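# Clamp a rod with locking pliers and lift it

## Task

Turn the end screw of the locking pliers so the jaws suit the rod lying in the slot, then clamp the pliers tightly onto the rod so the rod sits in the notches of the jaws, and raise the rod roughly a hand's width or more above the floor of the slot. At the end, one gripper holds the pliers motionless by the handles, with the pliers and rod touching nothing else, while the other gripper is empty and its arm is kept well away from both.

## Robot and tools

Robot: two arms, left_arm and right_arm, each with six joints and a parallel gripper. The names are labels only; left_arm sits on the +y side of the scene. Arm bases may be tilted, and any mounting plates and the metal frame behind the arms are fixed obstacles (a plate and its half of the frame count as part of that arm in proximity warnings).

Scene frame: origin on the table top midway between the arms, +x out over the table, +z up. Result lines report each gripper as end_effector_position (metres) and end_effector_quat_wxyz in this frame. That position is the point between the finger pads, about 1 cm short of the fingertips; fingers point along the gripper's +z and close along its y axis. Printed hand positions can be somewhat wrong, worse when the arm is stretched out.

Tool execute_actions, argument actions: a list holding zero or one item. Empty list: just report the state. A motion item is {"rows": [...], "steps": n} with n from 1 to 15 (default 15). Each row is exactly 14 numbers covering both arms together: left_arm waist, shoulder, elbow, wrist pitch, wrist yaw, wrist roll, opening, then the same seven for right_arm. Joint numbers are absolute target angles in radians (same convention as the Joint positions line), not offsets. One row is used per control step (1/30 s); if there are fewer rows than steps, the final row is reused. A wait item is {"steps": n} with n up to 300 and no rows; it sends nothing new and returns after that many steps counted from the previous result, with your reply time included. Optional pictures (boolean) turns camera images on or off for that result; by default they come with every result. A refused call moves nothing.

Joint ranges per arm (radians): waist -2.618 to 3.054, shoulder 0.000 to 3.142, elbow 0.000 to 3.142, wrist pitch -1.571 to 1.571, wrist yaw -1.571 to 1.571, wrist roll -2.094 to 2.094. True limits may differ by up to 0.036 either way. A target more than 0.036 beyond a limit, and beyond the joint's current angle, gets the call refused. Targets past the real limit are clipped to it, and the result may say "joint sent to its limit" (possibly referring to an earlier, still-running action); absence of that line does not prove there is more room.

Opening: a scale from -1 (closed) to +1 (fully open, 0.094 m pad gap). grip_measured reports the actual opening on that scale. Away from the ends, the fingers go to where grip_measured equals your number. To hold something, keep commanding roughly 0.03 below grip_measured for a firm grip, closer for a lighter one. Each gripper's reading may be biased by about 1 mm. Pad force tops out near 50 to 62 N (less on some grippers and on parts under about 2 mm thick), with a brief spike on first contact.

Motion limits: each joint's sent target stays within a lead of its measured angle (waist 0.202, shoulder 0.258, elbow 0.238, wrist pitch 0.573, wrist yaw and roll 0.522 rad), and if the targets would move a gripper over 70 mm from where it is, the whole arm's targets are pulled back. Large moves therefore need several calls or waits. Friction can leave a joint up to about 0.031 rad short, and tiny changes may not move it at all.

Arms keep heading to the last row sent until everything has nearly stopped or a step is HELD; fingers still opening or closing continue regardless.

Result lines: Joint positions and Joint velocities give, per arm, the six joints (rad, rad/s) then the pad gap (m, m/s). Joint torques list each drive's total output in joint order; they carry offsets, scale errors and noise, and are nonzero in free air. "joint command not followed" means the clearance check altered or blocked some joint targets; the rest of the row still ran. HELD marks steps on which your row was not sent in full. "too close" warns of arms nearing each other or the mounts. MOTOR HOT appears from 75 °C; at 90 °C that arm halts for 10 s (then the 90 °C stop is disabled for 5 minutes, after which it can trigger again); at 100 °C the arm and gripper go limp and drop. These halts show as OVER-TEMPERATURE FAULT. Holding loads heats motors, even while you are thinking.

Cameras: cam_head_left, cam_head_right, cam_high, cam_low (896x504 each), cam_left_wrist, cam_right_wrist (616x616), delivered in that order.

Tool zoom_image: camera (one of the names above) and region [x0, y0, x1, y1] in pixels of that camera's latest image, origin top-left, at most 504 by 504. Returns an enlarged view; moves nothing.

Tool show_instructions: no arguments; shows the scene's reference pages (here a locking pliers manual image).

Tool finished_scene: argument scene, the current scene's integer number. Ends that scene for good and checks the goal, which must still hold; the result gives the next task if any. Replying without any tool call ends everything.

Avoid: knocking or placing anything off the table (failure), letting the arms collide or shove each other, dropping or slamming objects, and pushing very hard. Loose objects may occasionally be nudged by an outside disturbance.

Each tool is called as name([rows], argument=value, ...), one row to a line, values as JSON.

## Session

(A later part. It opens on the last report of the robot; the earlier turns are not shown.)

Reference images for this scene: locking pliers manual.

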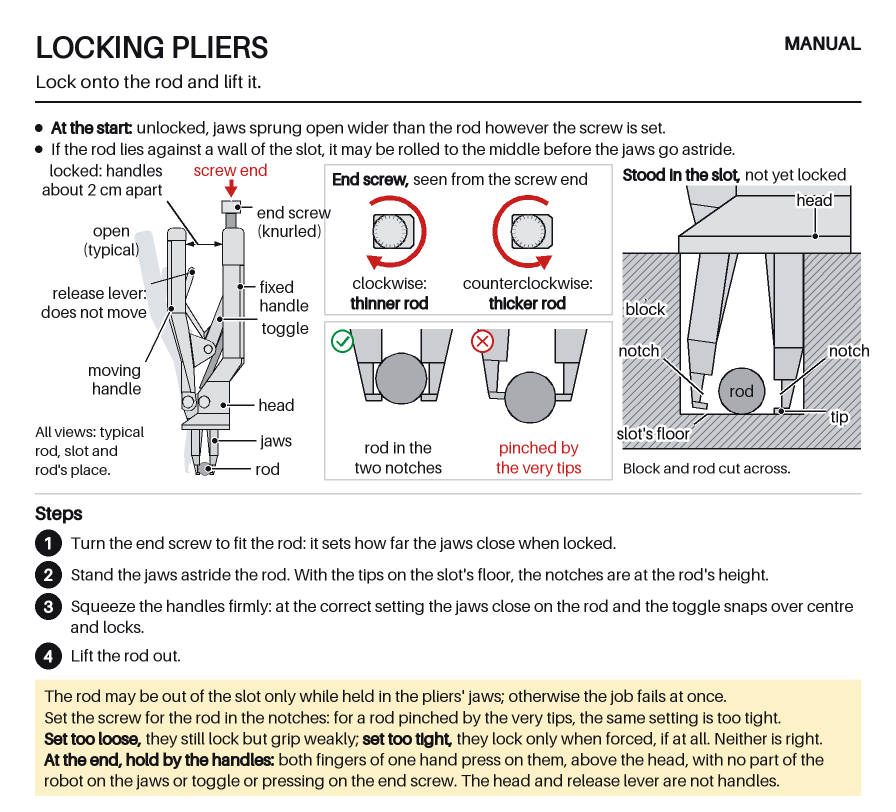

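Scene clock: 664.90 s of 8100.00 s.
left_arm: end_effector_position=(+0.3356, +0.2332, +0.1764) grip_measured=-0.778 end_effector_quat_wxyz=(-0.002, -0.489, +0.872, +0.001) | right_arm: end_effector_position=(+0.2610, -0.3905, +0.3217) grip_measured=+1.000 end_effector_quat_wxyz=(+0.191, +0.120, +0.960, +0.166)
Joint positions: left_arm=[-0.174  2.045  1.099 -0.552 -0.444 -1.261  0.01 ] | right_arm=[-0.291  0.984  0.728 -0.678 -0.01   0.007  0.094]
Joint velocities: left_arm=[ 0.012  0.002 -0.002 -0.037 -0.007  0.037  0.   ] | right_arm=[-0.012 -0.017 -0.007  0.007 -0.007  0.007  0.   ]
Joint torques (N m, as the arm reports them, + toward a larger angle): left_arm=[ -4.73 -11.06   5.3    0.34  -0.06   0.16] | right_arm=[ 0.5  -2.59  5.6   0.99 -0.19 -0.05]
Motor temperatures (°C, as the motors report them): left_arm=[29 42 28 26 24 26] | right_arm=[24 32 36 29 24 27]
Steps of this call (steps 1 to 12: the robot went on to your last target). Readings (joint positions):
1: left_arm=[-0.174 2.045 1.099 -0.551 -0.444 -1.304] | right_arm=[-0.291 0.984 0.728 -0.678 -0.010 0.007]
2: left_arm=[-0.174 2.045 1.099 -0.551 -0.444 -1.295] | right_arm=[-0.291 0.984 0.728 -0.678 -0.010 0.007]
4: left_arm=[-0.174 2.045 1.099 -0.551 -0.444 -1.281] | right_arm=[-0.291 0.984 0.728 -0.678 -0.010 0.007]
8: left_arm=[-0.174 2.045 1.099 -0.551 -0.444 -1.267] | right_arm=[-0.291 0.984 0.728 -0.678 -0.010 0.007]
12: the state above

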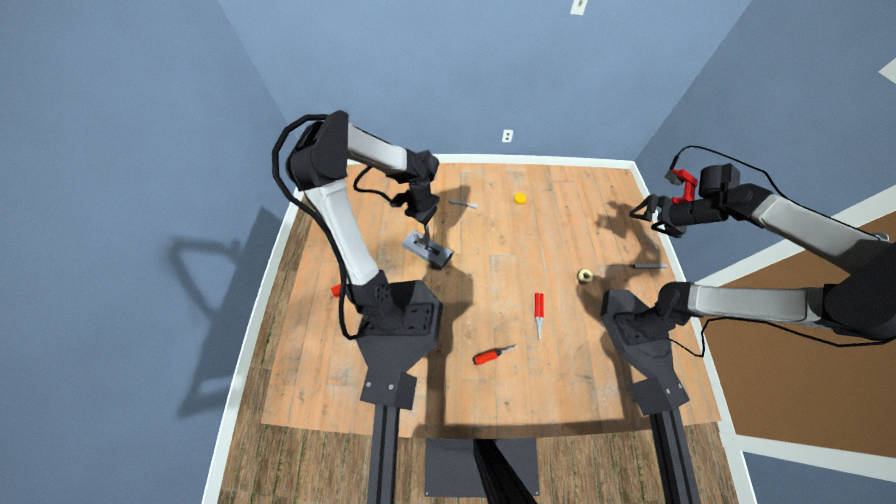

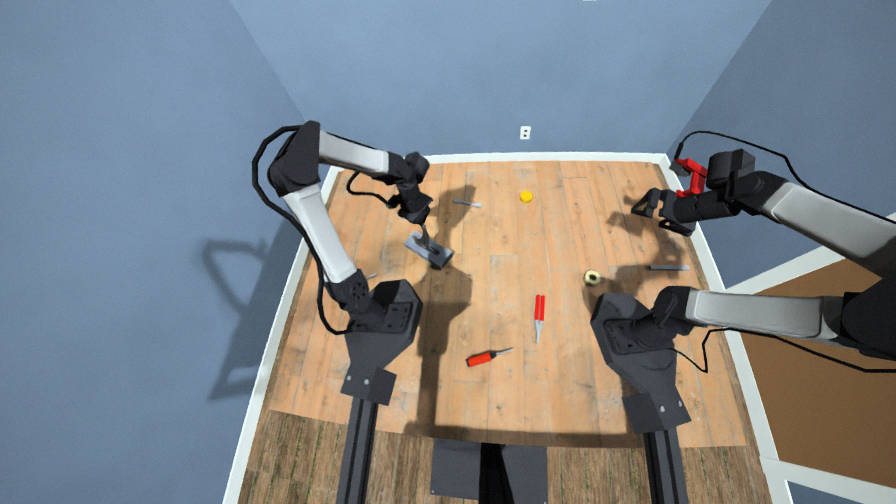

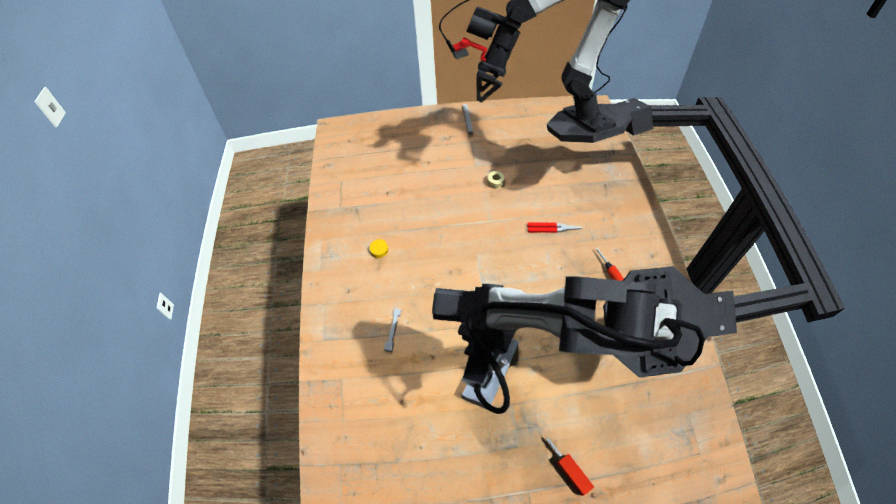

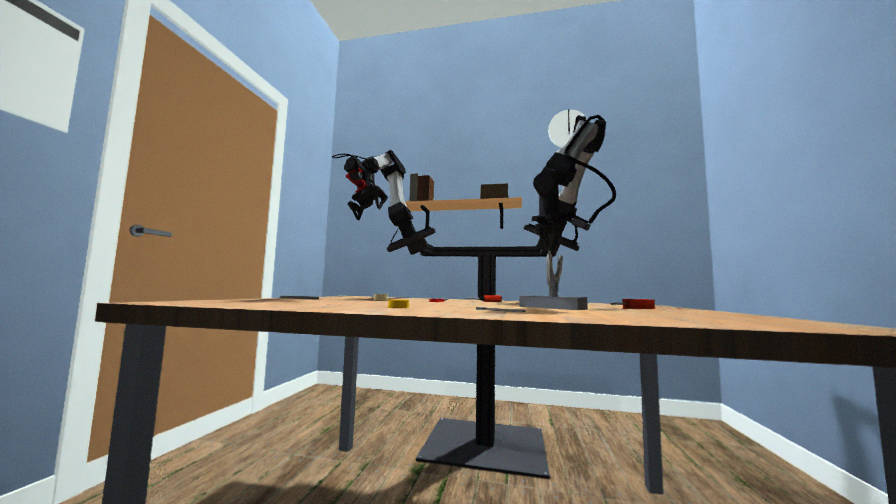

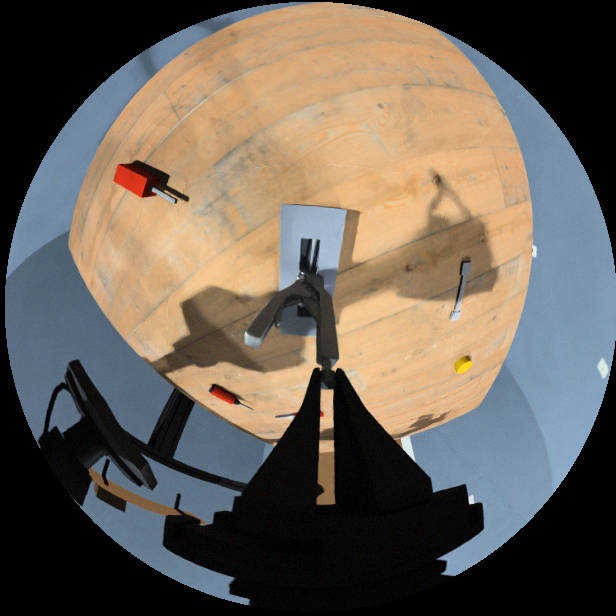

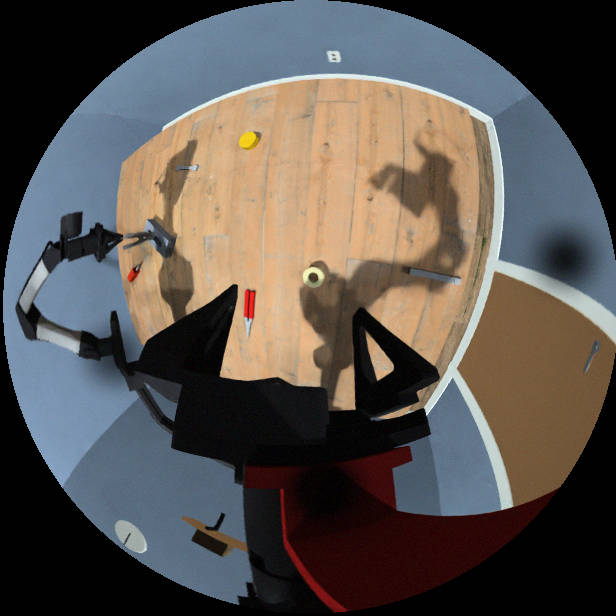

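execute_actions([
  {"rows":[[-0.176,2.05,1.102,-0.55,-0.444,-1.257,-0.78,-0.3,1.0,0.7,-0.7,0,0,1],[-0.176,2.05,1.102,-0.55,-0.444,-1.257,-0.77,-0.3,1.0,0.7,-0.7,0,0,1],[-0.176,2.05,1.102,-0.55,-0.444,-1.257,-0.755,-0.3,1.0,0.7,-0.7,0,0,1],[-0.176,2.05,1.102,-0.55,-0.444,-1.257,-0.74,-0.3,1.0,0.7,-0.7,0,0,1],[-0.176,2.05,1.102,-0.55,-0.444,-1.257,-0.71,-0.3,1.0,0.7,-0.7,0,0,1],[-0.176,2.05,1.102,-0.55,-0.444,-1.257,-0.6,-0.3,1.0,0.7,-0.7,0,0,1],[-0.176,2.05,1.102,-0.55,-0.444,-1.257,-0.4,-0.3,1.0,0.7,-0.7,0,0,1],[-0.176,2.05,1.102,-0.55,-0.444,-1.257,0,-0.3,1.0,0.7,-0.7,0,0,1],[-0.176,2.05,1.102,-0.55,-0.444,-1.257,1,-0.3,1.0,0.7,-0.7,0,0,1]],"steps":15},
], pictures=false)

execute_actions([
  {"rows":[[-0.165,2.03,1.085,-0.535,-0.444,-1.245,1,-0.3,1.0,0.7,-0.7,0,0,1],[-0.163,2.022,1.073,-0.53,-0.444,-1.24,1,-0.3,1.0,0.7,-0.7,0,0,1],[-0.161,2.014,1.061,-0.525,-0.444,-1.235,1,-0.3,1.0,0.7,-0.7,0,0,1],[-0.159,2.006,1.049,-0.52,-0.444,-1.23,1,-0.3,1.0,0.7,-0.7,0,0,1],[-0.157,1.998,1.037,-0.515,-0.444,-1.225,1,-0.3,1.0,0.7,-0.7,0,0,1],[-0.155,1.99,1.025,-0.51,-0.444,-1.22,1,-0.3,1.0,0.7,-0.7,0,0,1],[-0.153,1.982,1.013,-0.507,-0.444,-1.215,1,-0.3,1.0,0.7,-0.7,0,0,1],[-0.151,1.974,1.001,-0.507,-0.444,-1.215,1,-0.3,1.0,0.7,-0.7,0,0,1],[-0.149,1.968,0.989,-0.507,-0.444,-1.215,1,-0.3,1.0,0.7,-0.7,0,0,1],[-0.146,1.968,0.977,-0.507,-0.444,-1.215,1,-0.3,1.0,0.7,-0.7,0,0,1]],"steps":15},
])

Scene clock: 679.00 s of 8100.00 s.
left_arm: end_effector_position=(+0.3356, +0.2332, +0.1764) grip_measured=+1.000 end_effector_quat_wxyz=(-0.002, -0.488, +0.873, +0.001) | right_arm: end_effector_position=(+0.2610, -0.3905, +0.3217) grip_measured=+1.000 end_effector_quat_wxyz=(+0.191, +0.120, +0.960, +0.166)
Joint positions: left_arm=[-0.174  2.045  1.099 -0.552 -0.444 -1.257  0.094] | right_arm=[-0.291  0.984  0.728 -0.678 -0.01   0.007  0.094]
Joint velocities: left_arm=[-0.017 -0.017 -0.017 -0.051  0.037 -0.007  0.   ] | right_arm=[-0.027  0.002 -0.012  0.007  0.081 -0.066  0.   ]
Joint torques (N m, as the arm reports them, + toward a larger angle): left_arm=[ -4.75 -11.05   5.33   0.36  -0.06   0.11] | right_arm=[ 0.45 -2.43  5.51  0.98 -0.16 -0.04]
Motor temperatures (°C, as the motors report them): left_arm=[29 42 28 26 24 26] | right_arm=[24 32 36 29 24 27]
Steps of this call (steps 1 to 30: the robot went on to your last target; steps 31 to 408: nothing new was sent; steps 409 to 423: all 15 steps of this action). Readings (joint positions):
409: left_arm=[-0.174 2.045 1.099 -0.552 -0.444 -1.257] | right_arm=[-0.291 0.984 0.728 -0.678 -0.010 0.007]
410: left_arm=[-0.174 2.045 1.099 -0.552 -0.444 -1.257] | right_arm=[-0.291 0.984 0.728 -0.678 -0.010 0.007]
412: left_arm=[-0.174 2.045 1.099 -0.552 -0.444 -1.257] | right_arm=[-0.291 0.984 0.728 -0.678 -0.010 0.007]
416: left_arm=[-0.174 2.045 1.099 -0.552 -0.444 -1.257] | right_arm=[-0.291 0.984 0.728 -0.678 -0.010 0.007]
423: the state above

Scene clock: 679.50 s of 8100.00 s.
left_arm: end_effector_position=(+0.3140, +0.2441, +0.1778) grip_measured=+1.000 end_effector_quat_wxyz=(-0.005, -0.478, +0.878, +0.004) | right_arm: end_effector_position=(+0.2610, -0.3905, +0.3217) grip_measured=+1.000 end_effector_quat_wxyz=(+0.191, +0.120, +0.960, +0.166)
Joint positions: left_arm=[-0.16   1.974  0.995 -0.521 -0.444 -1.224  0.094] | right_arm=[-0.291  0.984  0.728 -0.678 -0.01   0.007  0.094]
Joint velocities: left_arm=[-0.027  0.017  0.007 -0.051 -0.007  0.081  0.   ] | right_arm=[ 0.012 -0.017 -0.017  0.081 -0.066 -0.022  0.   ]
Joint torques (N m, as the arm reports them, + toward a larger angle): left_arm=[ -3.24 -11.37   3.25   0.46  -0.06   0.15] | right_arm=[ 0.42 -2.49  5.55  1.03 -0.21 -0.05]
Motor temperatures (°C, as the motors report them): left_arm=[29 42 28 26 24 26] | right_arm=[24 32 36 29 24 27]
Steps of this call (steps 1 to 15: all 15 steps of this action). Readings (joint positions):
1: left_arm=[-0.174 2.045 1.099 -0.551 -0.444 -1.256] | right_arm=[-0.291 0.984 0.728 -0.678 -0.010 0.007]
2: left_arm=[-0.174 2.044 1.098 -0.549 -0.444 -1.254] | right_arm=[-0.291 0.984 0.728 -0.678 -0.010 0.007]
4: left_arm=[-0.174 2.031 1.087 -0.541 -0.444 -1.249] | right_arm=[-0.291 0.984 0.728 -0.678 -0.010 0.007]
8: left_arm=[-0.172 1.994 1.044 -0.525 -0.444 -1.235] | right_arm=[-0.291 0.984 0.728 -0.678 -0.010 0.007]
15: the state above

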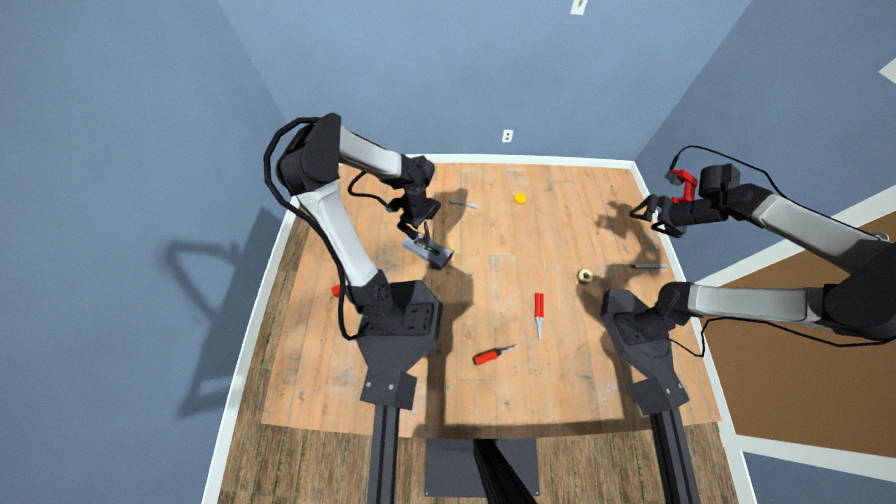

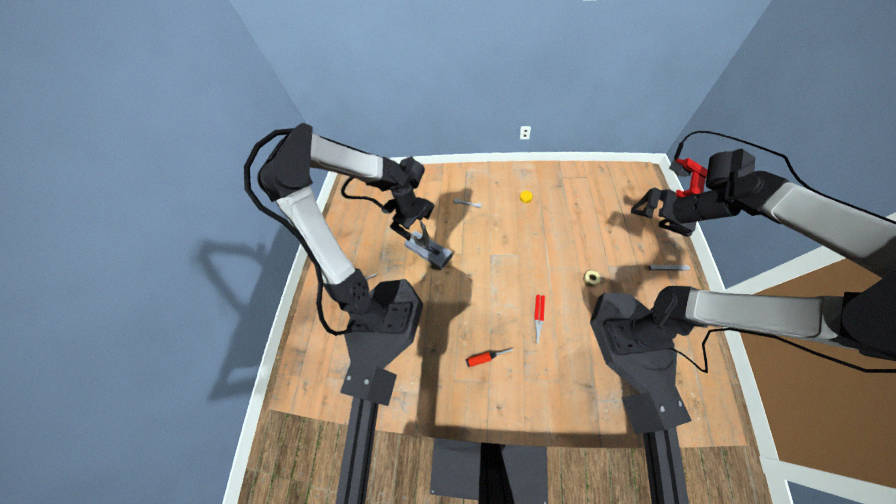

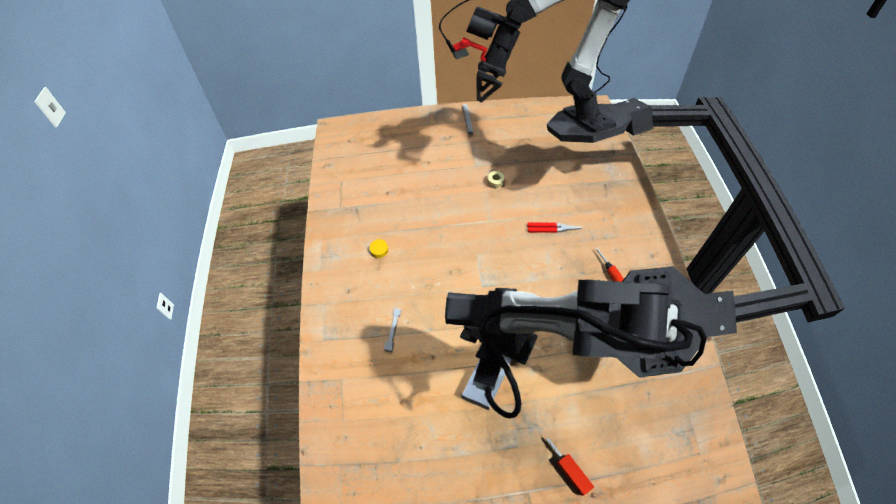

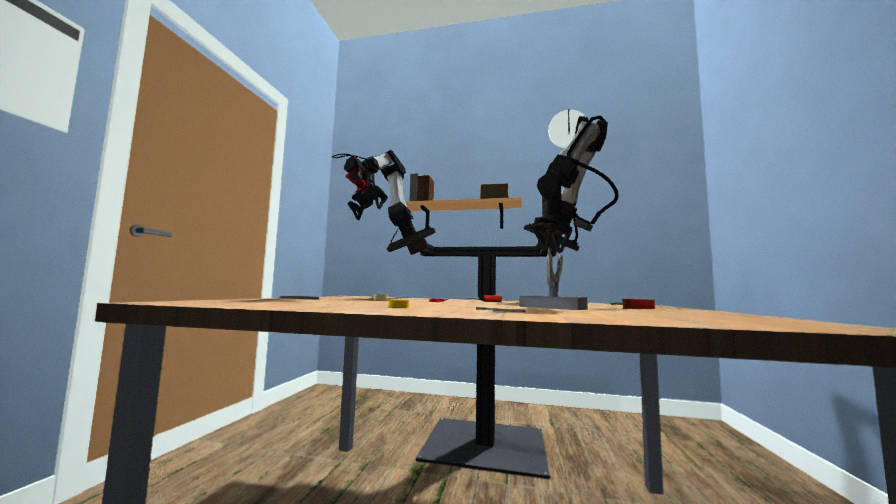

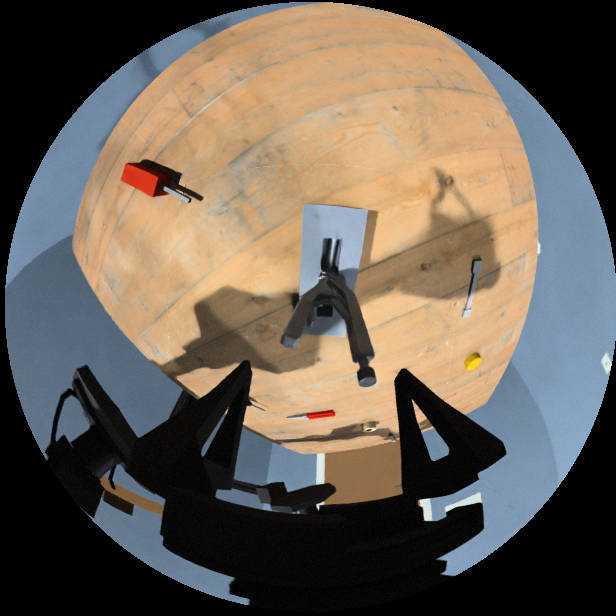

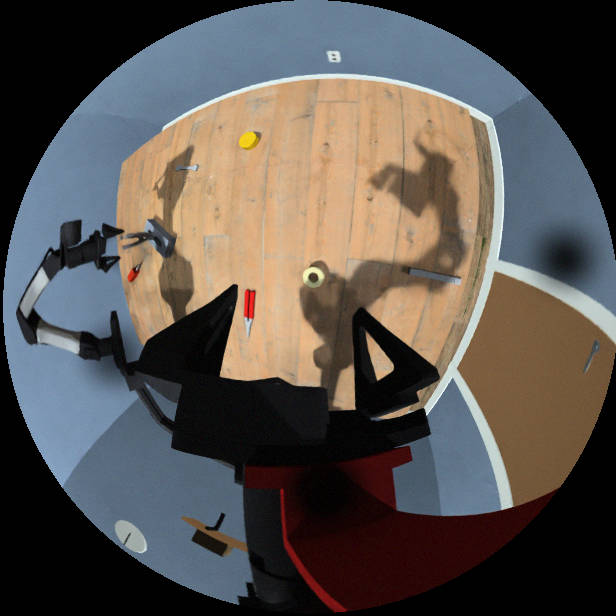

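execute_actions([
  {"rows":[[-0.14,1.985,0.974,-0.49,-0.44,-1.21,1,-0.3,1.0,0.7,-0.7,0,0,1],[-0.136,1.992,0.972,-0.478,-0.44,-1.205,1,-0.3,1.0,0.7,-0.7,0,0,1],[-0.132,1.999,0.97,-0.466,-0.44,-1.2,1,-0.3,1.0,0.7,-0.7,0,0,1],[-0.128,2.006,0.968,-0.454,-0.44,-1.195,1,-0.3,1.0,0.7,-0.7,0,0,1],[-0.124,2.013,0.965,-0.442,-0.44,-1.19,1,-0.3,1.0,0.7,-0.7,0,0,1],[-0.12,2.02,0.963,-0.43,-0.44,-1.185,1,-0.3,1.0,0.7,-0.7,0,0,1],[-0.116,2.027,0.961,-0.418,-0.44,-1.18,1,-0.3,1.0,0.7,-0.7,0,0,1],[-0.112,2.034,0.959,-0.406,-0.44,-1.175,1,-0.3,1.0,0.7,-0.7,0,0,1],[-0.108,2.041,0.957,-0.394,-0.44,-1.17,1,-0.3,1.0,0.7,-0.7,0,0,1],[-0.105,2.048,0.955,-0.382,-0.44,-1.166,1,-0.3,1.0,0.7,-0.7,0,0,1],[-0.102,2.054,0.953,-0.37,-0.44,-1.164,1,-0.3,1.0,0.7,-0.7,0,0,1],[-0.099,2.06,0.95,-0.359,-0.44,-1.164,1,-0.3,1.0,0.7,-0.7,0,0,1],[-0.096,2.066,0.948,-0.359,-0.44,-1.164,1,-0.3,1.0,0.7,-0.7,0,0,1],[-0.093,2.072,0.946,-0.359,-0.44,-1.164,1,-0.3,1.0,0.7,-0.7,0,0,1]],"steps":15},
], pictures=false)

execute_actions([
  {"rows":[[-0.093,2.072,0.946,-0.359,-0.44,-1.164,0.95,-0.3,1.0,0.7,-0.7,0,0,1],[-0.093,2.072,0.946,-0.359,-0.44,-1.164,0.9,-0.3,1.0,0.7,-0.7,0,0,1],[-0.093,2.072,0.946,-0.359,-0.44,-1.164,0.85,-0.3,1.0,0.7,-0.7,0,0,1],[-0.093,2.072,0.946,-0.359,-0.44,-1.164,0.8,-0.3,1.0,0.7,-0.7,0,0,1],[-0.093,2.072,0.946,-0.359,-0.44,-1.164,0.75,-0.3,1.0,0.7,-0.7,0,0,1],[-0.093,2.072,0.946,-0.359,-0.44,-1.164,0.7,-0.3,1.0,0.7,-0.7,0,0,1],[-0.093,2.072,0.946,-0.359,-0.44,-1.164,0.65,-0.3,1.0,0.7,-0.7,0,0,1],[-0.093,2.072,0.946,-0.359,-0.44,-1.164,0.6,-0.3,1.0,0.7,-0.7,0,0,1],[-0.093,2.072,0.946,-0.359,-0.44,-1.164,0.56,-0.3,1.0,0.7,-0.7,0,0,1],[-0.093,2.072,0.946,-0.359,-0.44,-1.164,0.53,-0.3,1.0,0.7,-0.7,0,0,1]],"steps":15},
])

zoom_image(camera="cam_left_wrist", region=[230, 240, 440, 450])

Scene clock: 696.80 s of 8100.00 s.
left_arm: end_effector_position=(+0.3134, +0.2477, +0.1469) grip_measured=+1.000 end_effector_quat_wxyz=(-0.003, -0.482, +0.876, +0.006) | right_arm: end_effector_position=(+0.2610, -0.3905, +0.3217) grip_measured=+1.000 end_effector_quat_wxyz=(+0.191, +0.120, +0.960, +0.166)
Joint positions: left_arm=[-0.11   2.05   0.967 -0.393 -0.444 -1.177  0.094] | right_arm=[-0.291  0.984  0.728 -0.678 -0.01   0.007  0.094]
Joint velocities: left_arm=[ 0.051  0.134 -0.056  0.11  -0.022  0.051  0.   ] | right_arm=[-0.022 -0.007 -0.007 -0.007 -0.051  0.022  0.   ]
Joint torques (N m, as the arm reports them, + toward a larger angle): left_arm=[-3.29 -9.76  2.6   0.46 -0.03  0.15] | right_arm=[ 0.35 -2.43  5.46  0.91 -0.16 -0.07]
Motor temperatures (°C, as the motors report them): left_arm=[29 42 28 26 24 26] | right_arm=[24 32 36 29 24 27]
Steps of this call (steps 1 to 15: the robot went on to your last target; steps 16 to 504: nothing new was sent; steps 505 to 519: all 15 steps of this action). Readings (joint positions):
505: left_arm=[-0.160 1.974 0.995 -0.516 -0.444 -1.221] | right_arm=[-0.291 0.984 0.728 -0.678 -0.010 0.007]
506: left_arm=[-0.159 1.974 0.995 -0.512 -0.444 -1.219] | right_arm=[-0.291 0.984 0.728 -0.678 -0.010 0.007]
508: left_arm=[-0.154 1.975 0.995 -0.499 -0.444 -1.214] | right_arm=[-0.291 0.984 0.728 -0.678 -0.010 0.007]
512: left_arm=[-0.135 1.998 0.990 -0.456 -0.444 -1.199] | right_arm=[-0.291 0.984 0.728 -0.678 -0.010 0.007]
519: the state above

Scene clock: 697.30 s of 8100.00 s.
left_arm: end_effector_position=(+0.3156, +0.2472, +0.1442) grip_measured=+0.532 end_effector_quat_wxyz=(+0.001, -0.483, +0.876, +0.002) | right_arm: end_effector_position=(+0.2610, -0.3905, +0.3217) grip_measured=+1.000 end_effector_quat_wxyz=(+0.191, +0.120, +0.960, +0.166)
Joint positions: left_arm=[-0.107  2.057  0.964 -0.37  -0.444 -1.17   0.072] | right_arm=[-0.291  0.984  0.728 -0.678 -0.01   0.007  0.094]
Joint velocities: left_arm=[-0.012  0.007  0.002 -0.022 -0.007 -0.007  0.   ] | right_arm=[-0.007 -0.007 -0.012  0.022 -0.022  0.095  0.   ]
Joint torques (N m, as the arm reports them, + toward a larger angle): left_arm=[-3.25 -9.64  2.55  0.45 -0.02  0.17] | right_arm=[ 0.44 -2.43  5.56  0.94 -0.18 -0.03]
Motor temperatures (°C, as the motors report them): left_arm=[29 42 28 26 24 26] | right_arm=[24 32 36 29 24 27]
Steps of this call (steps 1 to 15: all 15 steps of this action). Readings (joint positions):
1: left_arm=[-0.109 2.054 0.966 -0.390 -0.444 -1.176] | right_arm=[-0.291 0.984 0.728 -0.678 -0.010 0.007]
2: left_arm=[-0.108 2.056 0.965 -0.387 -0.444 -1.175] | right_arm=[-0.291 0.984 0.728 -0.678 -0.010 0.007]
4: left_arm=[-0.107 2.057 0.964 -0.382 -0.444 -1.173] | right_arm=[-0.291 0.984 0.728 -0.678 -0.010 0.007]
8: left_arm=[-0.107 2.057 0.964 -0.374 -0.444 -1.172] | right_arm=[-0.291 0.984 0.728 -0.678 -0.010 0.007]
15: the state above

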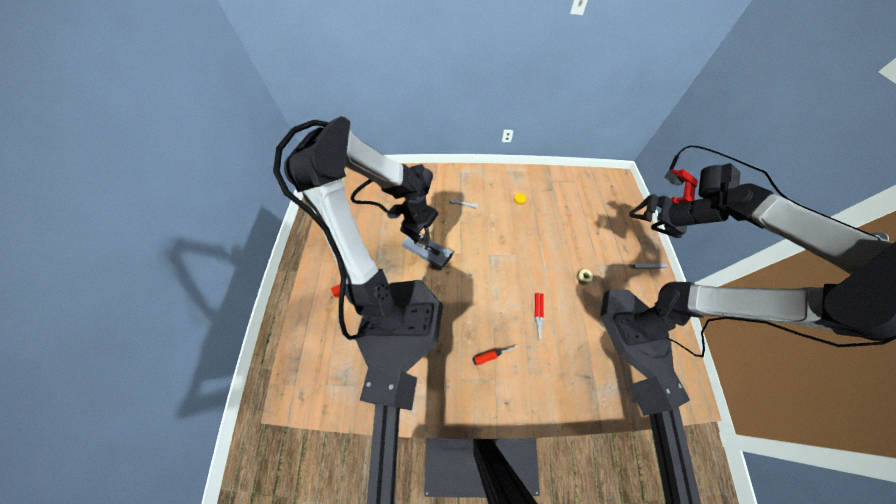

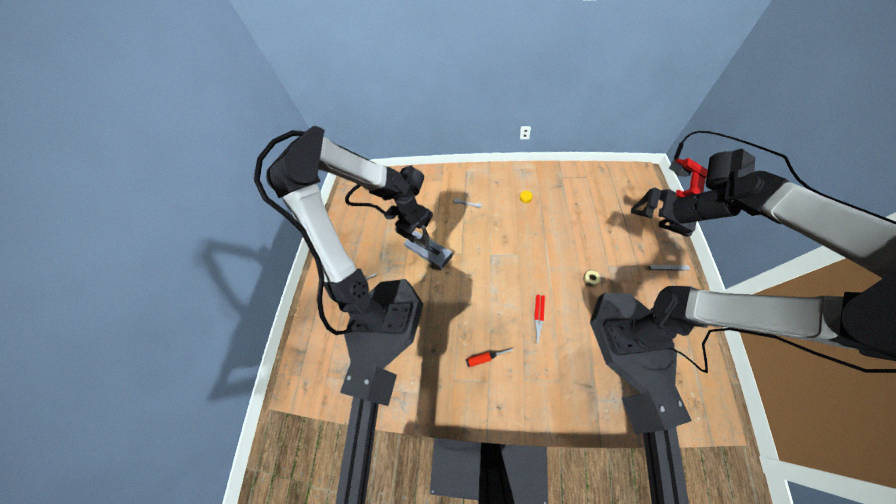

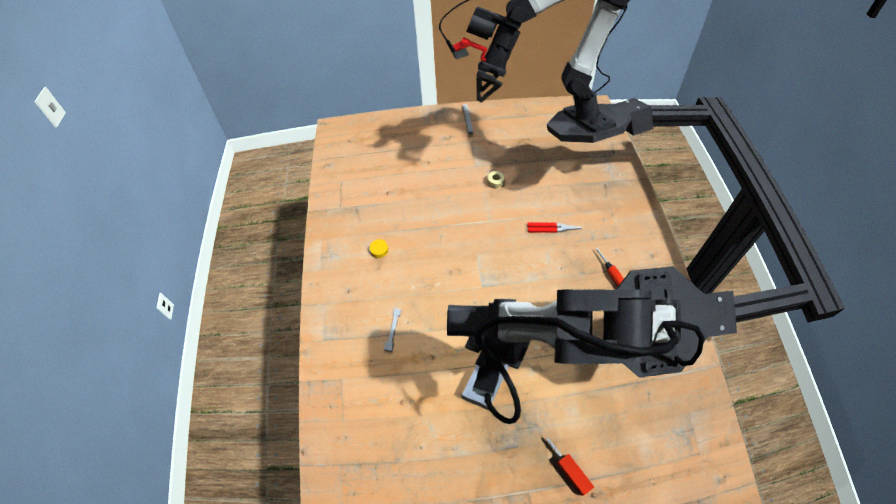

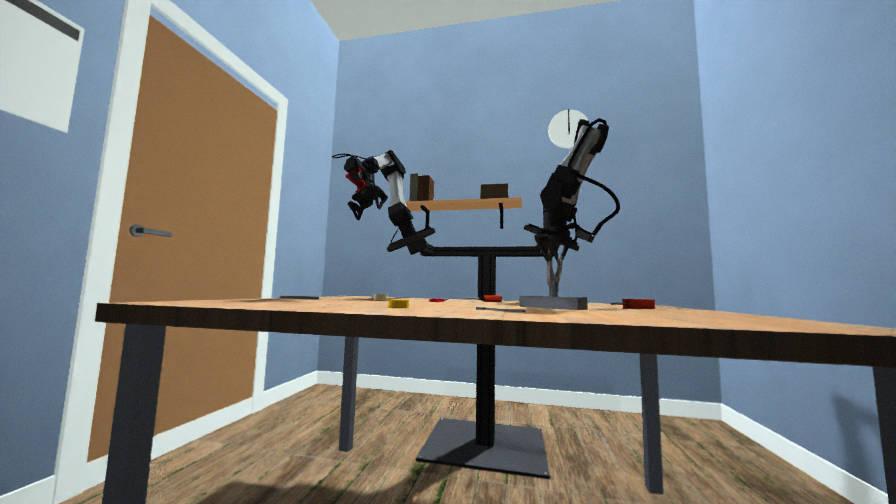

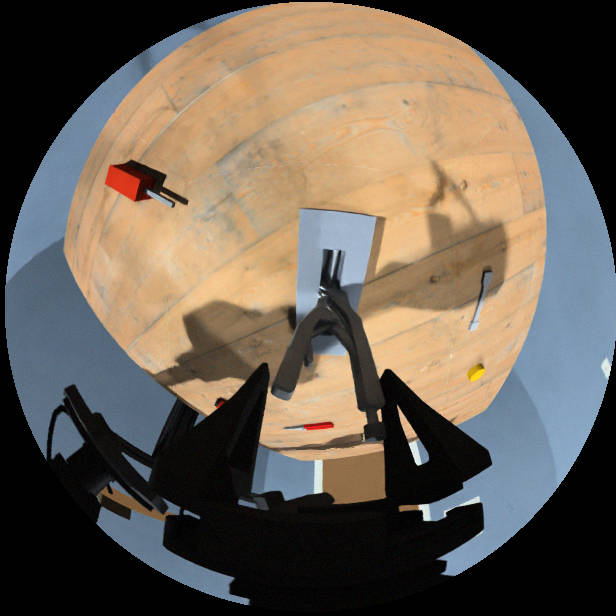

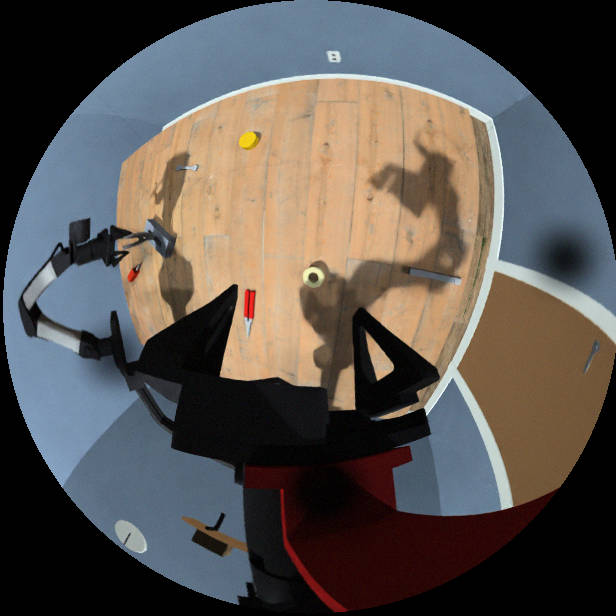

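Region (230, 240, 440, 450) of cam_left_wrist's 616x616 image, scaled by 2.400, with more detail than that image has.

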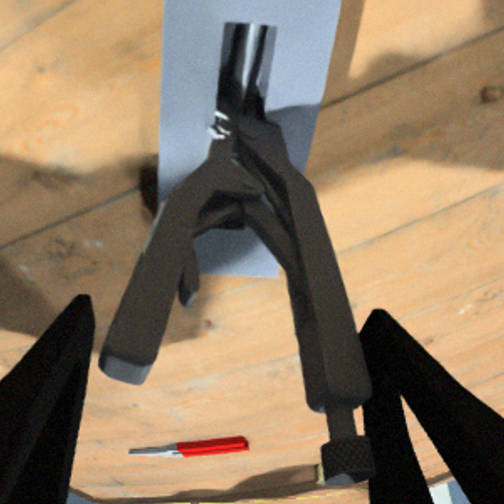

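execute_actions([
  {"rows":[[-0.1,2.064,0.955,-0.353,-0.432,-1.164,0.51,-0.3,1.0,0.7,-0.7,0,0,1],[-0.1,2.064,0.955,-0.353,-0.432,-1.164,0.49,-0.3,1.0,0.7,-0.7,0,0,1],[-0.1,2.064,0.955,-0.353,-0.432,-1.164,0.47,-0.3,1.0,0.7,-0.7,0,0,1],[-0.1,2.064,0.955,-0.353,-0.432,-1.164,0.45,-0.3,1.0,0.7,-0.7,0,0,1],[-0.1,2.064,0.955,-0.353,-0.432,-1.164,0.43,-0.3,1.0,0.7,-0.7,0,0,1],[-0.1,2.064,0.955,-0.353,-0.432,-1.164,0.415,-0.3,1.0,0.7,-0.7,0,0,1],[-0.1,2.064,0.955,-0.353,-0.432,-1.164,0.4,-0.3,1.0,0.7,-0.7,0,0,1]],"steps":13},
], pictures=false)

execute_actions([
  {"rows":[[-0.1,2.064,0.955,-0.35,-0.431,-1.164,0.385,-0.3,1.0,0.7,-0.7,0,0,1],[-0.1,2.064,0.955,-0.35,-0.431,-1.164,0.37,-0.3,1.0,0.7,-0.7,0,0,1]],"steps":8},
], pictures=false)

execute_actions([
  {"rows":[[-0.1,2.064,0.955,-0.346,-0.429,-1.164,0.355,-0.3,1.0,0.7,-0.7,0,0,1],[-0.1,2.064,0.955,-0.346,-0.429,-1.164,0.34,-0.3,1.0,0.7,-0.7,0,0,1]],"steps":8},
], pictures=false)

execute_actions([
  {"rows":[[-0.1,2.064,0.955,-0.342,-0.427,-1.164,0.325,-0.3,1.0,0.7,-0.7,0,0,1],[-0.1,2.064,0.955,-0.342,-0.427,-1.164,0.31,-0.3,1.0,0.7,-0.7,0,0,1]],"steps":8},
], pictures=false)

execute_actions([
  {"rows":[[-0.1,2.064,0.955,-0.338,-0.425,-1.164,0.295,-0.3,1.0,0.7,-0.7,0,0,1],[-0.1,2.064,0.955,-0.338,-0.425,-1.164,0.28,-0.3,1.0,0.7,-0.7,0,0,1]],"steps":8},
], pictures=false)

execute_actions([
  {"rows":[[-0.1,2.064,0.955,-0.334,-0.423,-1.164,0.265,-0.3,1.0,0.7,-0.7,0,0,1],[-0.1,2.064,0.955,-0.334,-0.423,-1.164,0.25,-0.3,1.0,0.7,-0.7,0,0,1]],"steps":8},
], pictures=false)

Scene clock: 713.83 s of 8100.00 s.
left_arm: end_effector_position=(+0.3170, +0.2469, +0.1442) grip_measured=+0.402 end_effector_quat_wxyz=(+0.003, -0.484, +0.875, +0.000) | right_arm: end_effector_position=(+0.2610, -0.3905, +0.3217) grip_measured=+1.000 end_effector_quat_wxyz=(+0.191, +0.120, +0.960, +0.166)
Joint positions: left_arm=[-0.107  2.057  0.964 -0.364 -0.443 -1.17   0.066] | right_arm=[-0.291  0.984  0.728 -0.678 -0.01   0.007  0.094]
Joint velocities: left_arm=[-0.012 -0.002 -0.002  0.022  0.022  0.051  0.   ] | right_arm=[-0.002 -0.012  0.002  0.007  0.007  0.022  0.   ]
Joint torques (N m, as the arm reports them, + toward a larger angle): left_arm=[ -3.78 -10.42   3.35   0.46   0.05   0.16] | right_arm=[ 0.53 -2.65  5.69  0.95 -0.15 -0.03]
Motor temperatures (°C, as the motors report them): left_arm=[28 41 27 26 24 26] | right_arm=[24 31 36 29 24 27]
Steps of this call (steps 1 to 15: the robot went on to your last target; steps 16 to 483: nothing new was sent; steps 484 to 496: all 13 steps of this action). Readings (joint positions):
484: left_arm=[-0.107 2.057 0.964 -0.369 -0.444 -1.170] | right_arm=[-0.291 0.984 0.728 -0.678 -0.010 0.007]
485: left_arm=[-0.107 2.057 0.964 -0.368 -0.444 -1.170] | right_arm=[-0.291 0.984 0.728 -0.678 -0.010 0.007]
487: left_arm=[-0.107 2.057 0.964 -0.366 -0.444 -1.170] | right_arm=[-0.291 0.984 0.728 -0.678 -0.010 0.007]
491: left_arm=[-0.107 2.057 0.964 -0.364 -0.444 -1.170] | right_arm=[-0.291 0.984 0.728 -0.678 -0.010 0.007]
496: the state above

Scene clock: 714.10 s of 8100.00 s.
left_arm: end_effector_position=(+0.3176, +0.2467, +0.1442) grip_measured=+0.372 end_effector_quat_wxyz=(+0.004, -0.484, +0.875, -0.000) | right_arm: end_effector_position=(+0.2610, -0.3905, +0.3217) grip_measured=+1.000 end_effector_quat_wxyz=(+0.191, +0.120, +0.960, +0.166)
Joint positions: left_arm=[-0.107  2.057  0.964 -0.361 -0.443 -1.17   0.064] | right_arm=[-0.291  0.984  0.728 -0.678 -0.01   0.007  0.094]
Joint velocities: left_arm=[ 0.012  0.002 -0.012  0.007 -0.037  0.007  0.001] | right_arm=[-0.007  0.002 -0.007  0.007  0.022  0.007  0.   ]
Joint torques (N m, as the arm reports them, + toward a larger angle): left_arm=[ -3.76 -10.4    3.34   0.48   0.06   0.16] | right_arm=[ 0.21 -2.57  5.49  0.98 -0.17 -0.03]
Motor temperatures (°C, as the motors report them): left_arm=[28 41 27 26 24 26] | right_arm=[24 31 36 29 24 27]
Steps of this call (steps 1 to 8: all 8 steps of this action). Readings (joint positions):
1: left_arm=[-0.107 2.057 0.964 -0.364 -0.443 -1.170] | right_arm=[-0.291 0.984 0.728 -0.678 -0.010 0.007]
2: left_arm=[-0.107 2.057 0.964 -0.363 -0.443 -1.170] | right_arm=[-0.291 0.984 0.728 -0.678 -0.010 0.007]
4: left_arm=[-0.107 2.057 0.964 -0.362 -0.443 -1.170] | right_arm=[-0.291 0.984 0.728 -0.678 -0.010 0.007]
8: the state above

Scene clock: 714.37 s of 8100.00 s.
left_arm: end_effector_position=(+0.3176, +0.2466, +0.1442) grip_measured=+0.343 end_effector_quat_wxyz=(+0.004, -0.484, +0.875, -0.001) | right_arm: end_effector_position=(+0.2610, -0.3905, +0.3217) grip_measured=+1.000 end_effector_quat_wxyz=(+0.191, +0.120, +0.960, +0.166)
Joint positions: left_arm=[-0.107  2.057  0.964 -0.361 -0.442 -1.17   0.063] | right_arm=[-0.291  0.984  0.728 -0.678 -0.01   0.007  0.094]
Joint velocities: left_arm=[-0.017  0.007  0.007  0.081 -0.007 -0.007  0.001] | right_arm=[-0.007  0.007 -0.002  0.037 -0.022 -0.037  0.   ]
Joint torques (N m, as the arm reports them, + toward a larger angle): left_arm=[ -3.78 -10.41   3.37   0.52   0.08   0.16] | right_arm=[ 0.34 -2.34  5.54  0.91 -0.21 -0.02]
Motor temperatures (°C, as the motors report them): left_arm=[28 41 27 26 24 26] | right_arm=[24 31 36 29 24 27]
Steps of this call (steps 1 to 8: all 8 steps of this action). Readings (joint positions):
1: left_arm=[-0.107 2.057 0.964 -0.361 -0.443 -1.170] | right_arm=[-0.291 0.984 0.728 -0.678 -0.010 0.007]
2: left_arm=[-0.107 2.057 0.964 -0.361 -0.442 -1.170] | right_arm=[-0.291 0.984 0.728 -0.678 -0.010 0.007]
4: left_arm=[-0.107 2.057 0.964 -0.361 -0.442 -1.170] | right_arm=[-0.291 0.984 0.728 -0.678 -0.010 0.007]
8: the state above

Scene clock: 714.63 s of 8100.00 s.
left_arm: end_effector_position=(+0.3180, +0.2465, +0.1442) grip_measured=+0.314 end_effector_quat_wxyz=(+0.004, -0.484, +0.875, -0.001) | right_arm: end_effector_position=(+0.2610, -0.3905, +0.3217) grip_measured=+1.000 end_effector_quat_wxyz=(+0.191, +0.120, +0.960, +0.166)
Joint positions: left_arm=[-0.107  2.057  0.964 -0.359 -0.442 -1.17   0.062] | right_arm=[-0.291  0.984  0.728 -0.678 -0.01   0.007  0.094]
Joint velocities: left_arm=[ 0.007 -0.022 -0.017  0.007 -0.037  0.037 -0.001] | right_arm=[ 0.007  0.012 -0.017  0.007  0.051  0.037  0.   ]
Joint torques (N m, as the arm reports them, + toward a larger angle): left_arm=[ -3.76 -10.42   3.36   0.55   0.09   0.16] | right_arm=[ 0.47 -2.58  5.46  0.97 -0.16 -0.07]
Motor temperatures (°C, as the motors report them): left_arm=[28 41 27 26 24 26] | right_arm=[24 31 36 29 24 27]
Steps of this call (steps 1 to 8: all 8 steps of this action). Readings (joint positions):
1: left_arm=[-0.107 2.057 0.964 -0.361 -0.442 -1.170] | right_arm=[-0.291 0.984 0.728 -0.678 -0.010 0.007]
2: left_arm=[-0.107 2.057 0.964 -0.360 -0.442 -1.170] | right_arm=[-0.291 0.984 0.728 -0.678 -0.010 0.007]
4: left_arm=[-0.107 2.057 0.964 -0.359 -0.442 -1.170] | right_arm=[-0.291 0.984 0.728 -0.678 -0.010 0.007]
8: the state above

Scene clock: 714.90 s of 8100.00 s.
left_arm: end_effector_position=(+0.3184, +0.2463, +0.1442) grip_measured=+0.284 end_effector_quat_wxyz=(+0.004, -0.485, +0.875, -0.002) | right_arm: end_effector_position=(+0.2610, -0.3905, +0.3217) grip_measured=+1.000 end_effector_quat_wxyz=(+0.191, +0.120, +0.960, +0.166)
Joint positions: left_arm=[-0.107  2.057  0.964 -0.358 -0.441 -1.17   0.06 ] | right_arm=[-0.291  0.984  0.728 -0.678 -0.01   0.007  0.094]
Joint velocities: left_arm=[-0.002 -0.002  0.002  0.051  0.007 -0.11  -0.001] | right_arm=[-0.002 -0.002 -0.002 -0.007  0.081  0.037  0.   ]
Joint torques (N m, as the arm reports them, + toward a larger angle): left_arm=[ -3.75 -10.41   3.36   0.58   0.11   0.16] | right_arm=[ 0.35 -2.6   5.55  1.   -0.12 -0.01]
Motor temperatures (°C, as the motors report them): left_arm=[28 41 27 26 24 26] | right_arm=[24 31 36 29 24 27]
Steps of this call (steps 1 to 8: all 8 steps of this action). Readings (joint positions):
1: left_arm=[-0.107 2.057 0.964 -0.359 -0.442 -1.170] | right_arm=[-0.291 0.984 0.728 -0.678 -0.010 0.007]
2: left_arm=[-0.107 2.057 0.964 -0.359 -0.442 -1.170] | right_arm=[-0.291 0.984 0.728 -0.678 -0.010 0.007]
4: left_arm=[-0.107 2.057 0.964 -0.358 -0.441 -1.170] | right_arm=[-0.291 0.984 0.728 -0.678 -0.010 0.007]
8: the state above

Scene clock: 715.17 s of 8100.00 s.
left_arm: end_effector_position=(+0.3189, +0.2460, +0.1442) grip_measured=+0.254 end_effector_quat_wxyz=(+0.005, -0.485, +0.874, -0.003) | right_arm: end_effector_position=(+0.2610, -0.3905, +0.3217) grip_measured=+1.000 end_effector_quat_wxyz=(+0.191, +0.120, +0.960, +0.166)
Joint positions: left_arm=[-0.107  2.057  0.964 -0.355 -0.44  -1.17   0.059] | right_arm=[-0.291  0.984  0.728 -0.678 -0.01   0.007  0.094]
Joint velocities: left_arm=[-0.017 -0.017  0.017 -0.022 -0.051  0.007 -0.001] | right_arm=[-0.002 -0.007 -0.027 -0.022  0.022 -0.022  0.   ]
Joint torques (N m, as the arm reports them, + toward a larger angle): left_arm=[ -3.74 -10.42   3.39   0.59   0.11   0.16] | right_arm=[ 0.33 -2.5   5.51  1.   -0.18 -0.07]
Motor temperatures (°C, as the motors report them): left_arm=[28 41 27 26 24 26] | right_arm=[24 31 36 29 24 27]
Steps of this call (steps 1 to 8: all 8 steps of this action). Readings (joint positions):
1: left_arm=[-0.107 2.057 0.964 -0.357 -0.441 -1.170] | right_arm=[-0.291 0.984 0.728 -0.678 -0.010 0.007]
2: left_arm=[-0.107 2.057 0.964 -0.356 -0.440 -1.170] | right_arm=[-0.291 0.984 0.728 -0.678 -0.010 0.007]
4: left_arm=[-0.107 2.057 0.964 -0.355 -0.440 -1.170] | right_arm=[-0.291 0.984 0.728 -0.678 -0.010 0.007]
8: the state above

execute_actions(actions=[])

Scene clock: 729.97 s of 8100.00 s.
left_arm: end_effector_position=(+0.3189, +0.2460, +0.1442) grip_measured=+0.254 end_effector_quat_wxyz=(+0.005, -0.485, +0.874, -0.003) | right_arm: end_effector_position=(+0.2610, -0.3905, +0.3217) grip_measured=+1.000 end_effector_quat_wxyz=(+0.191, +0.120, +0.960, +0.166)
Joint positions: left_arm=[-0.107  2.057  0.964 -0.355 -0.44  -1.17   0.059] | right_arm=[-0.291  0.984  0.728 -0.678 -0.01   0.007  0.094]
Joint velocities: left_arm=[-0.002  0.002 -0.012  0.007  0.022 -0.007 -0.001] | right_arm=[-0.002 -0.002 -0.007 -0.066  0.037 -0.022  0.   ]
Joint torques (N m, as the arm reports them, + toward a larger angle): left_arm=[ -3.77 -10.43   3.37   0.6    0.11   0.16] | right_arm=[ 0.65 -2.44  5.68  0.98 -0.17 -0.03]
Motor temperatures (°C, as the motors report them): left_arm=[28 41 27 26 24 26] | right_arm=[24 31 36 29 24 27]
Steps of this call (steps 1 to 15: the robot went on to your last target; steps 16 to 444: nothing new was sent). Readings (joint positions):
1: left_arm=[-0.107 2.057 0.964 -0.355 -0.440 -1.170] | right_arm=[-0.291 0.984 0.728 -0.678 -0.010 0.007]
2: left_arm=[-0.107 2.057 0.964 -0.355 -0.440 -1.170] | right_arm=[-0.291 0.984 0.728 -0.678 -0.010 0.007]
4: left_arm=[-0.107 2.057 0.964 -0.355 -0.440 -1.170] | right_arm=[-0.291 0.984 0.728 -0.678 -0.010 0.007]
8: left_arm=[-0.107 2.057 0.964 -0.355 -0.440 -1.170] | right_arm=[-0.291 0.984 0.728 -0.678 -0.010 0.007]
444: the state above
All arms were judged still, so your last target was given up. Only a new action makes them travel on or press farther. Fingers that are still opening or closing keep moving.

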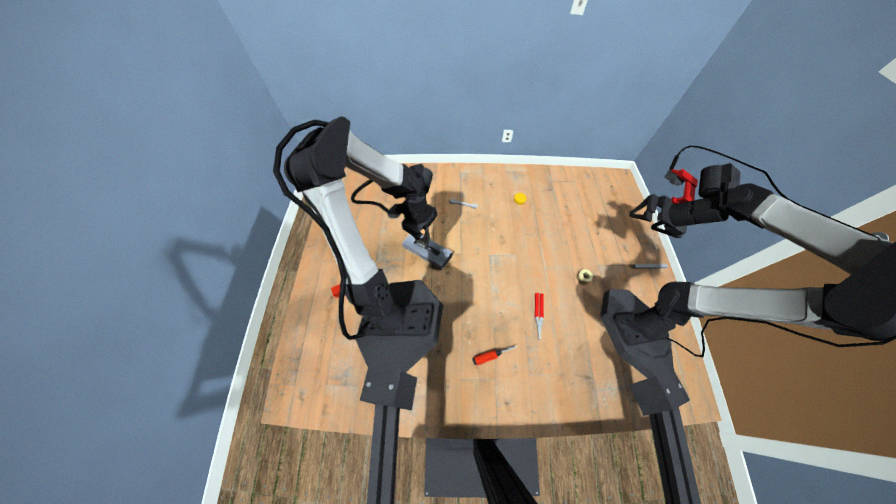

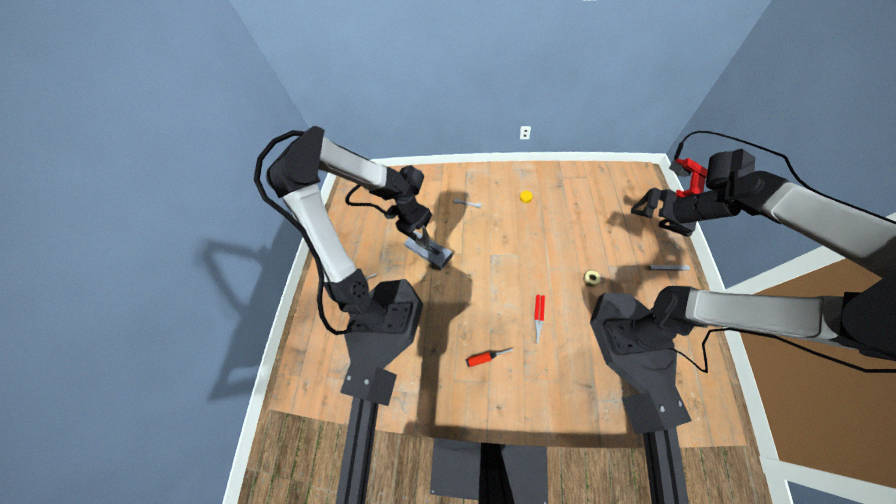

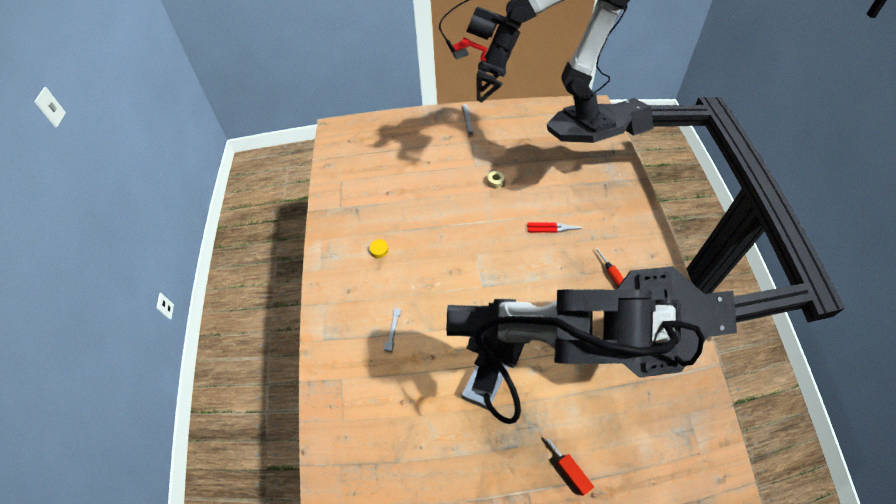

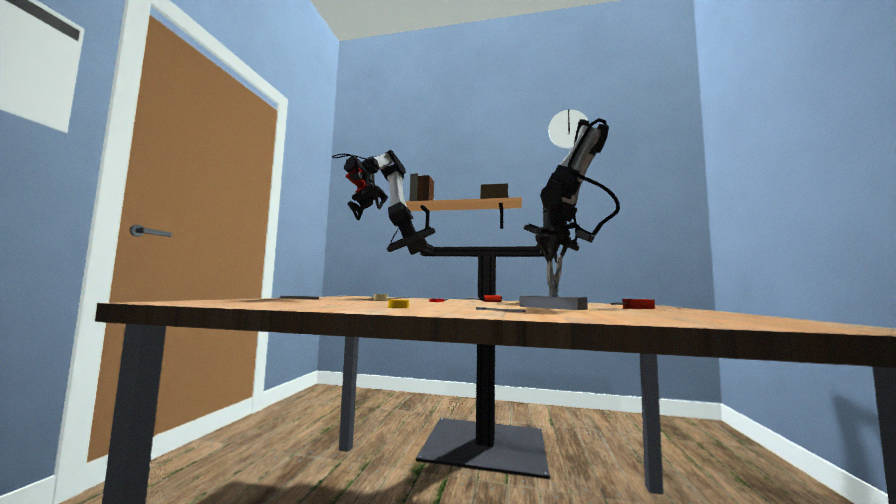

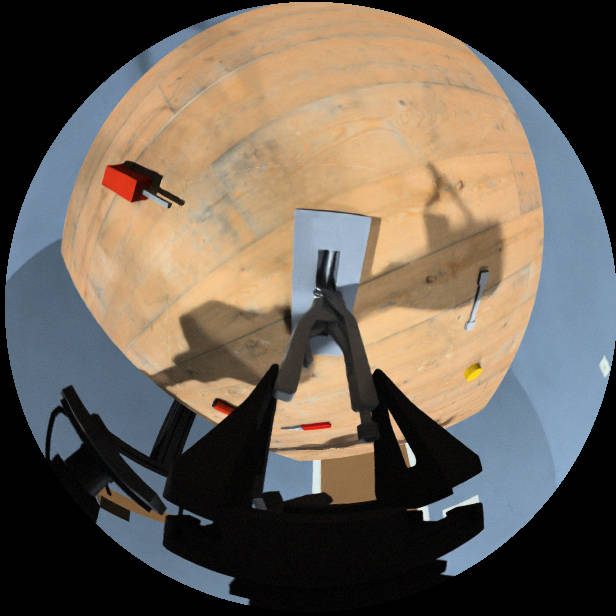

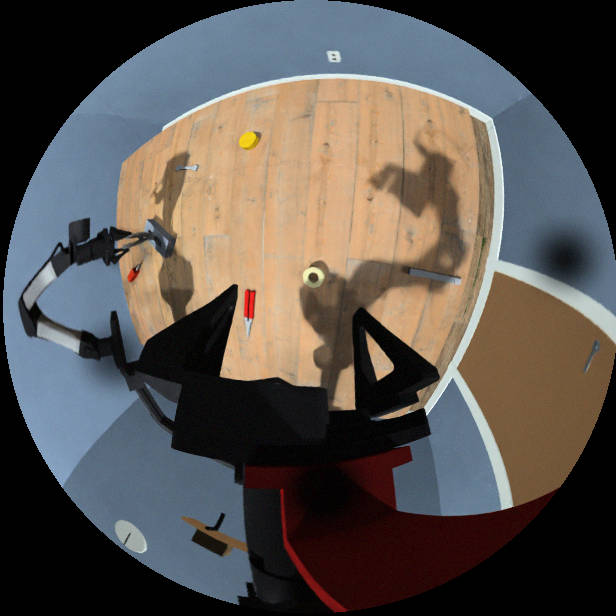

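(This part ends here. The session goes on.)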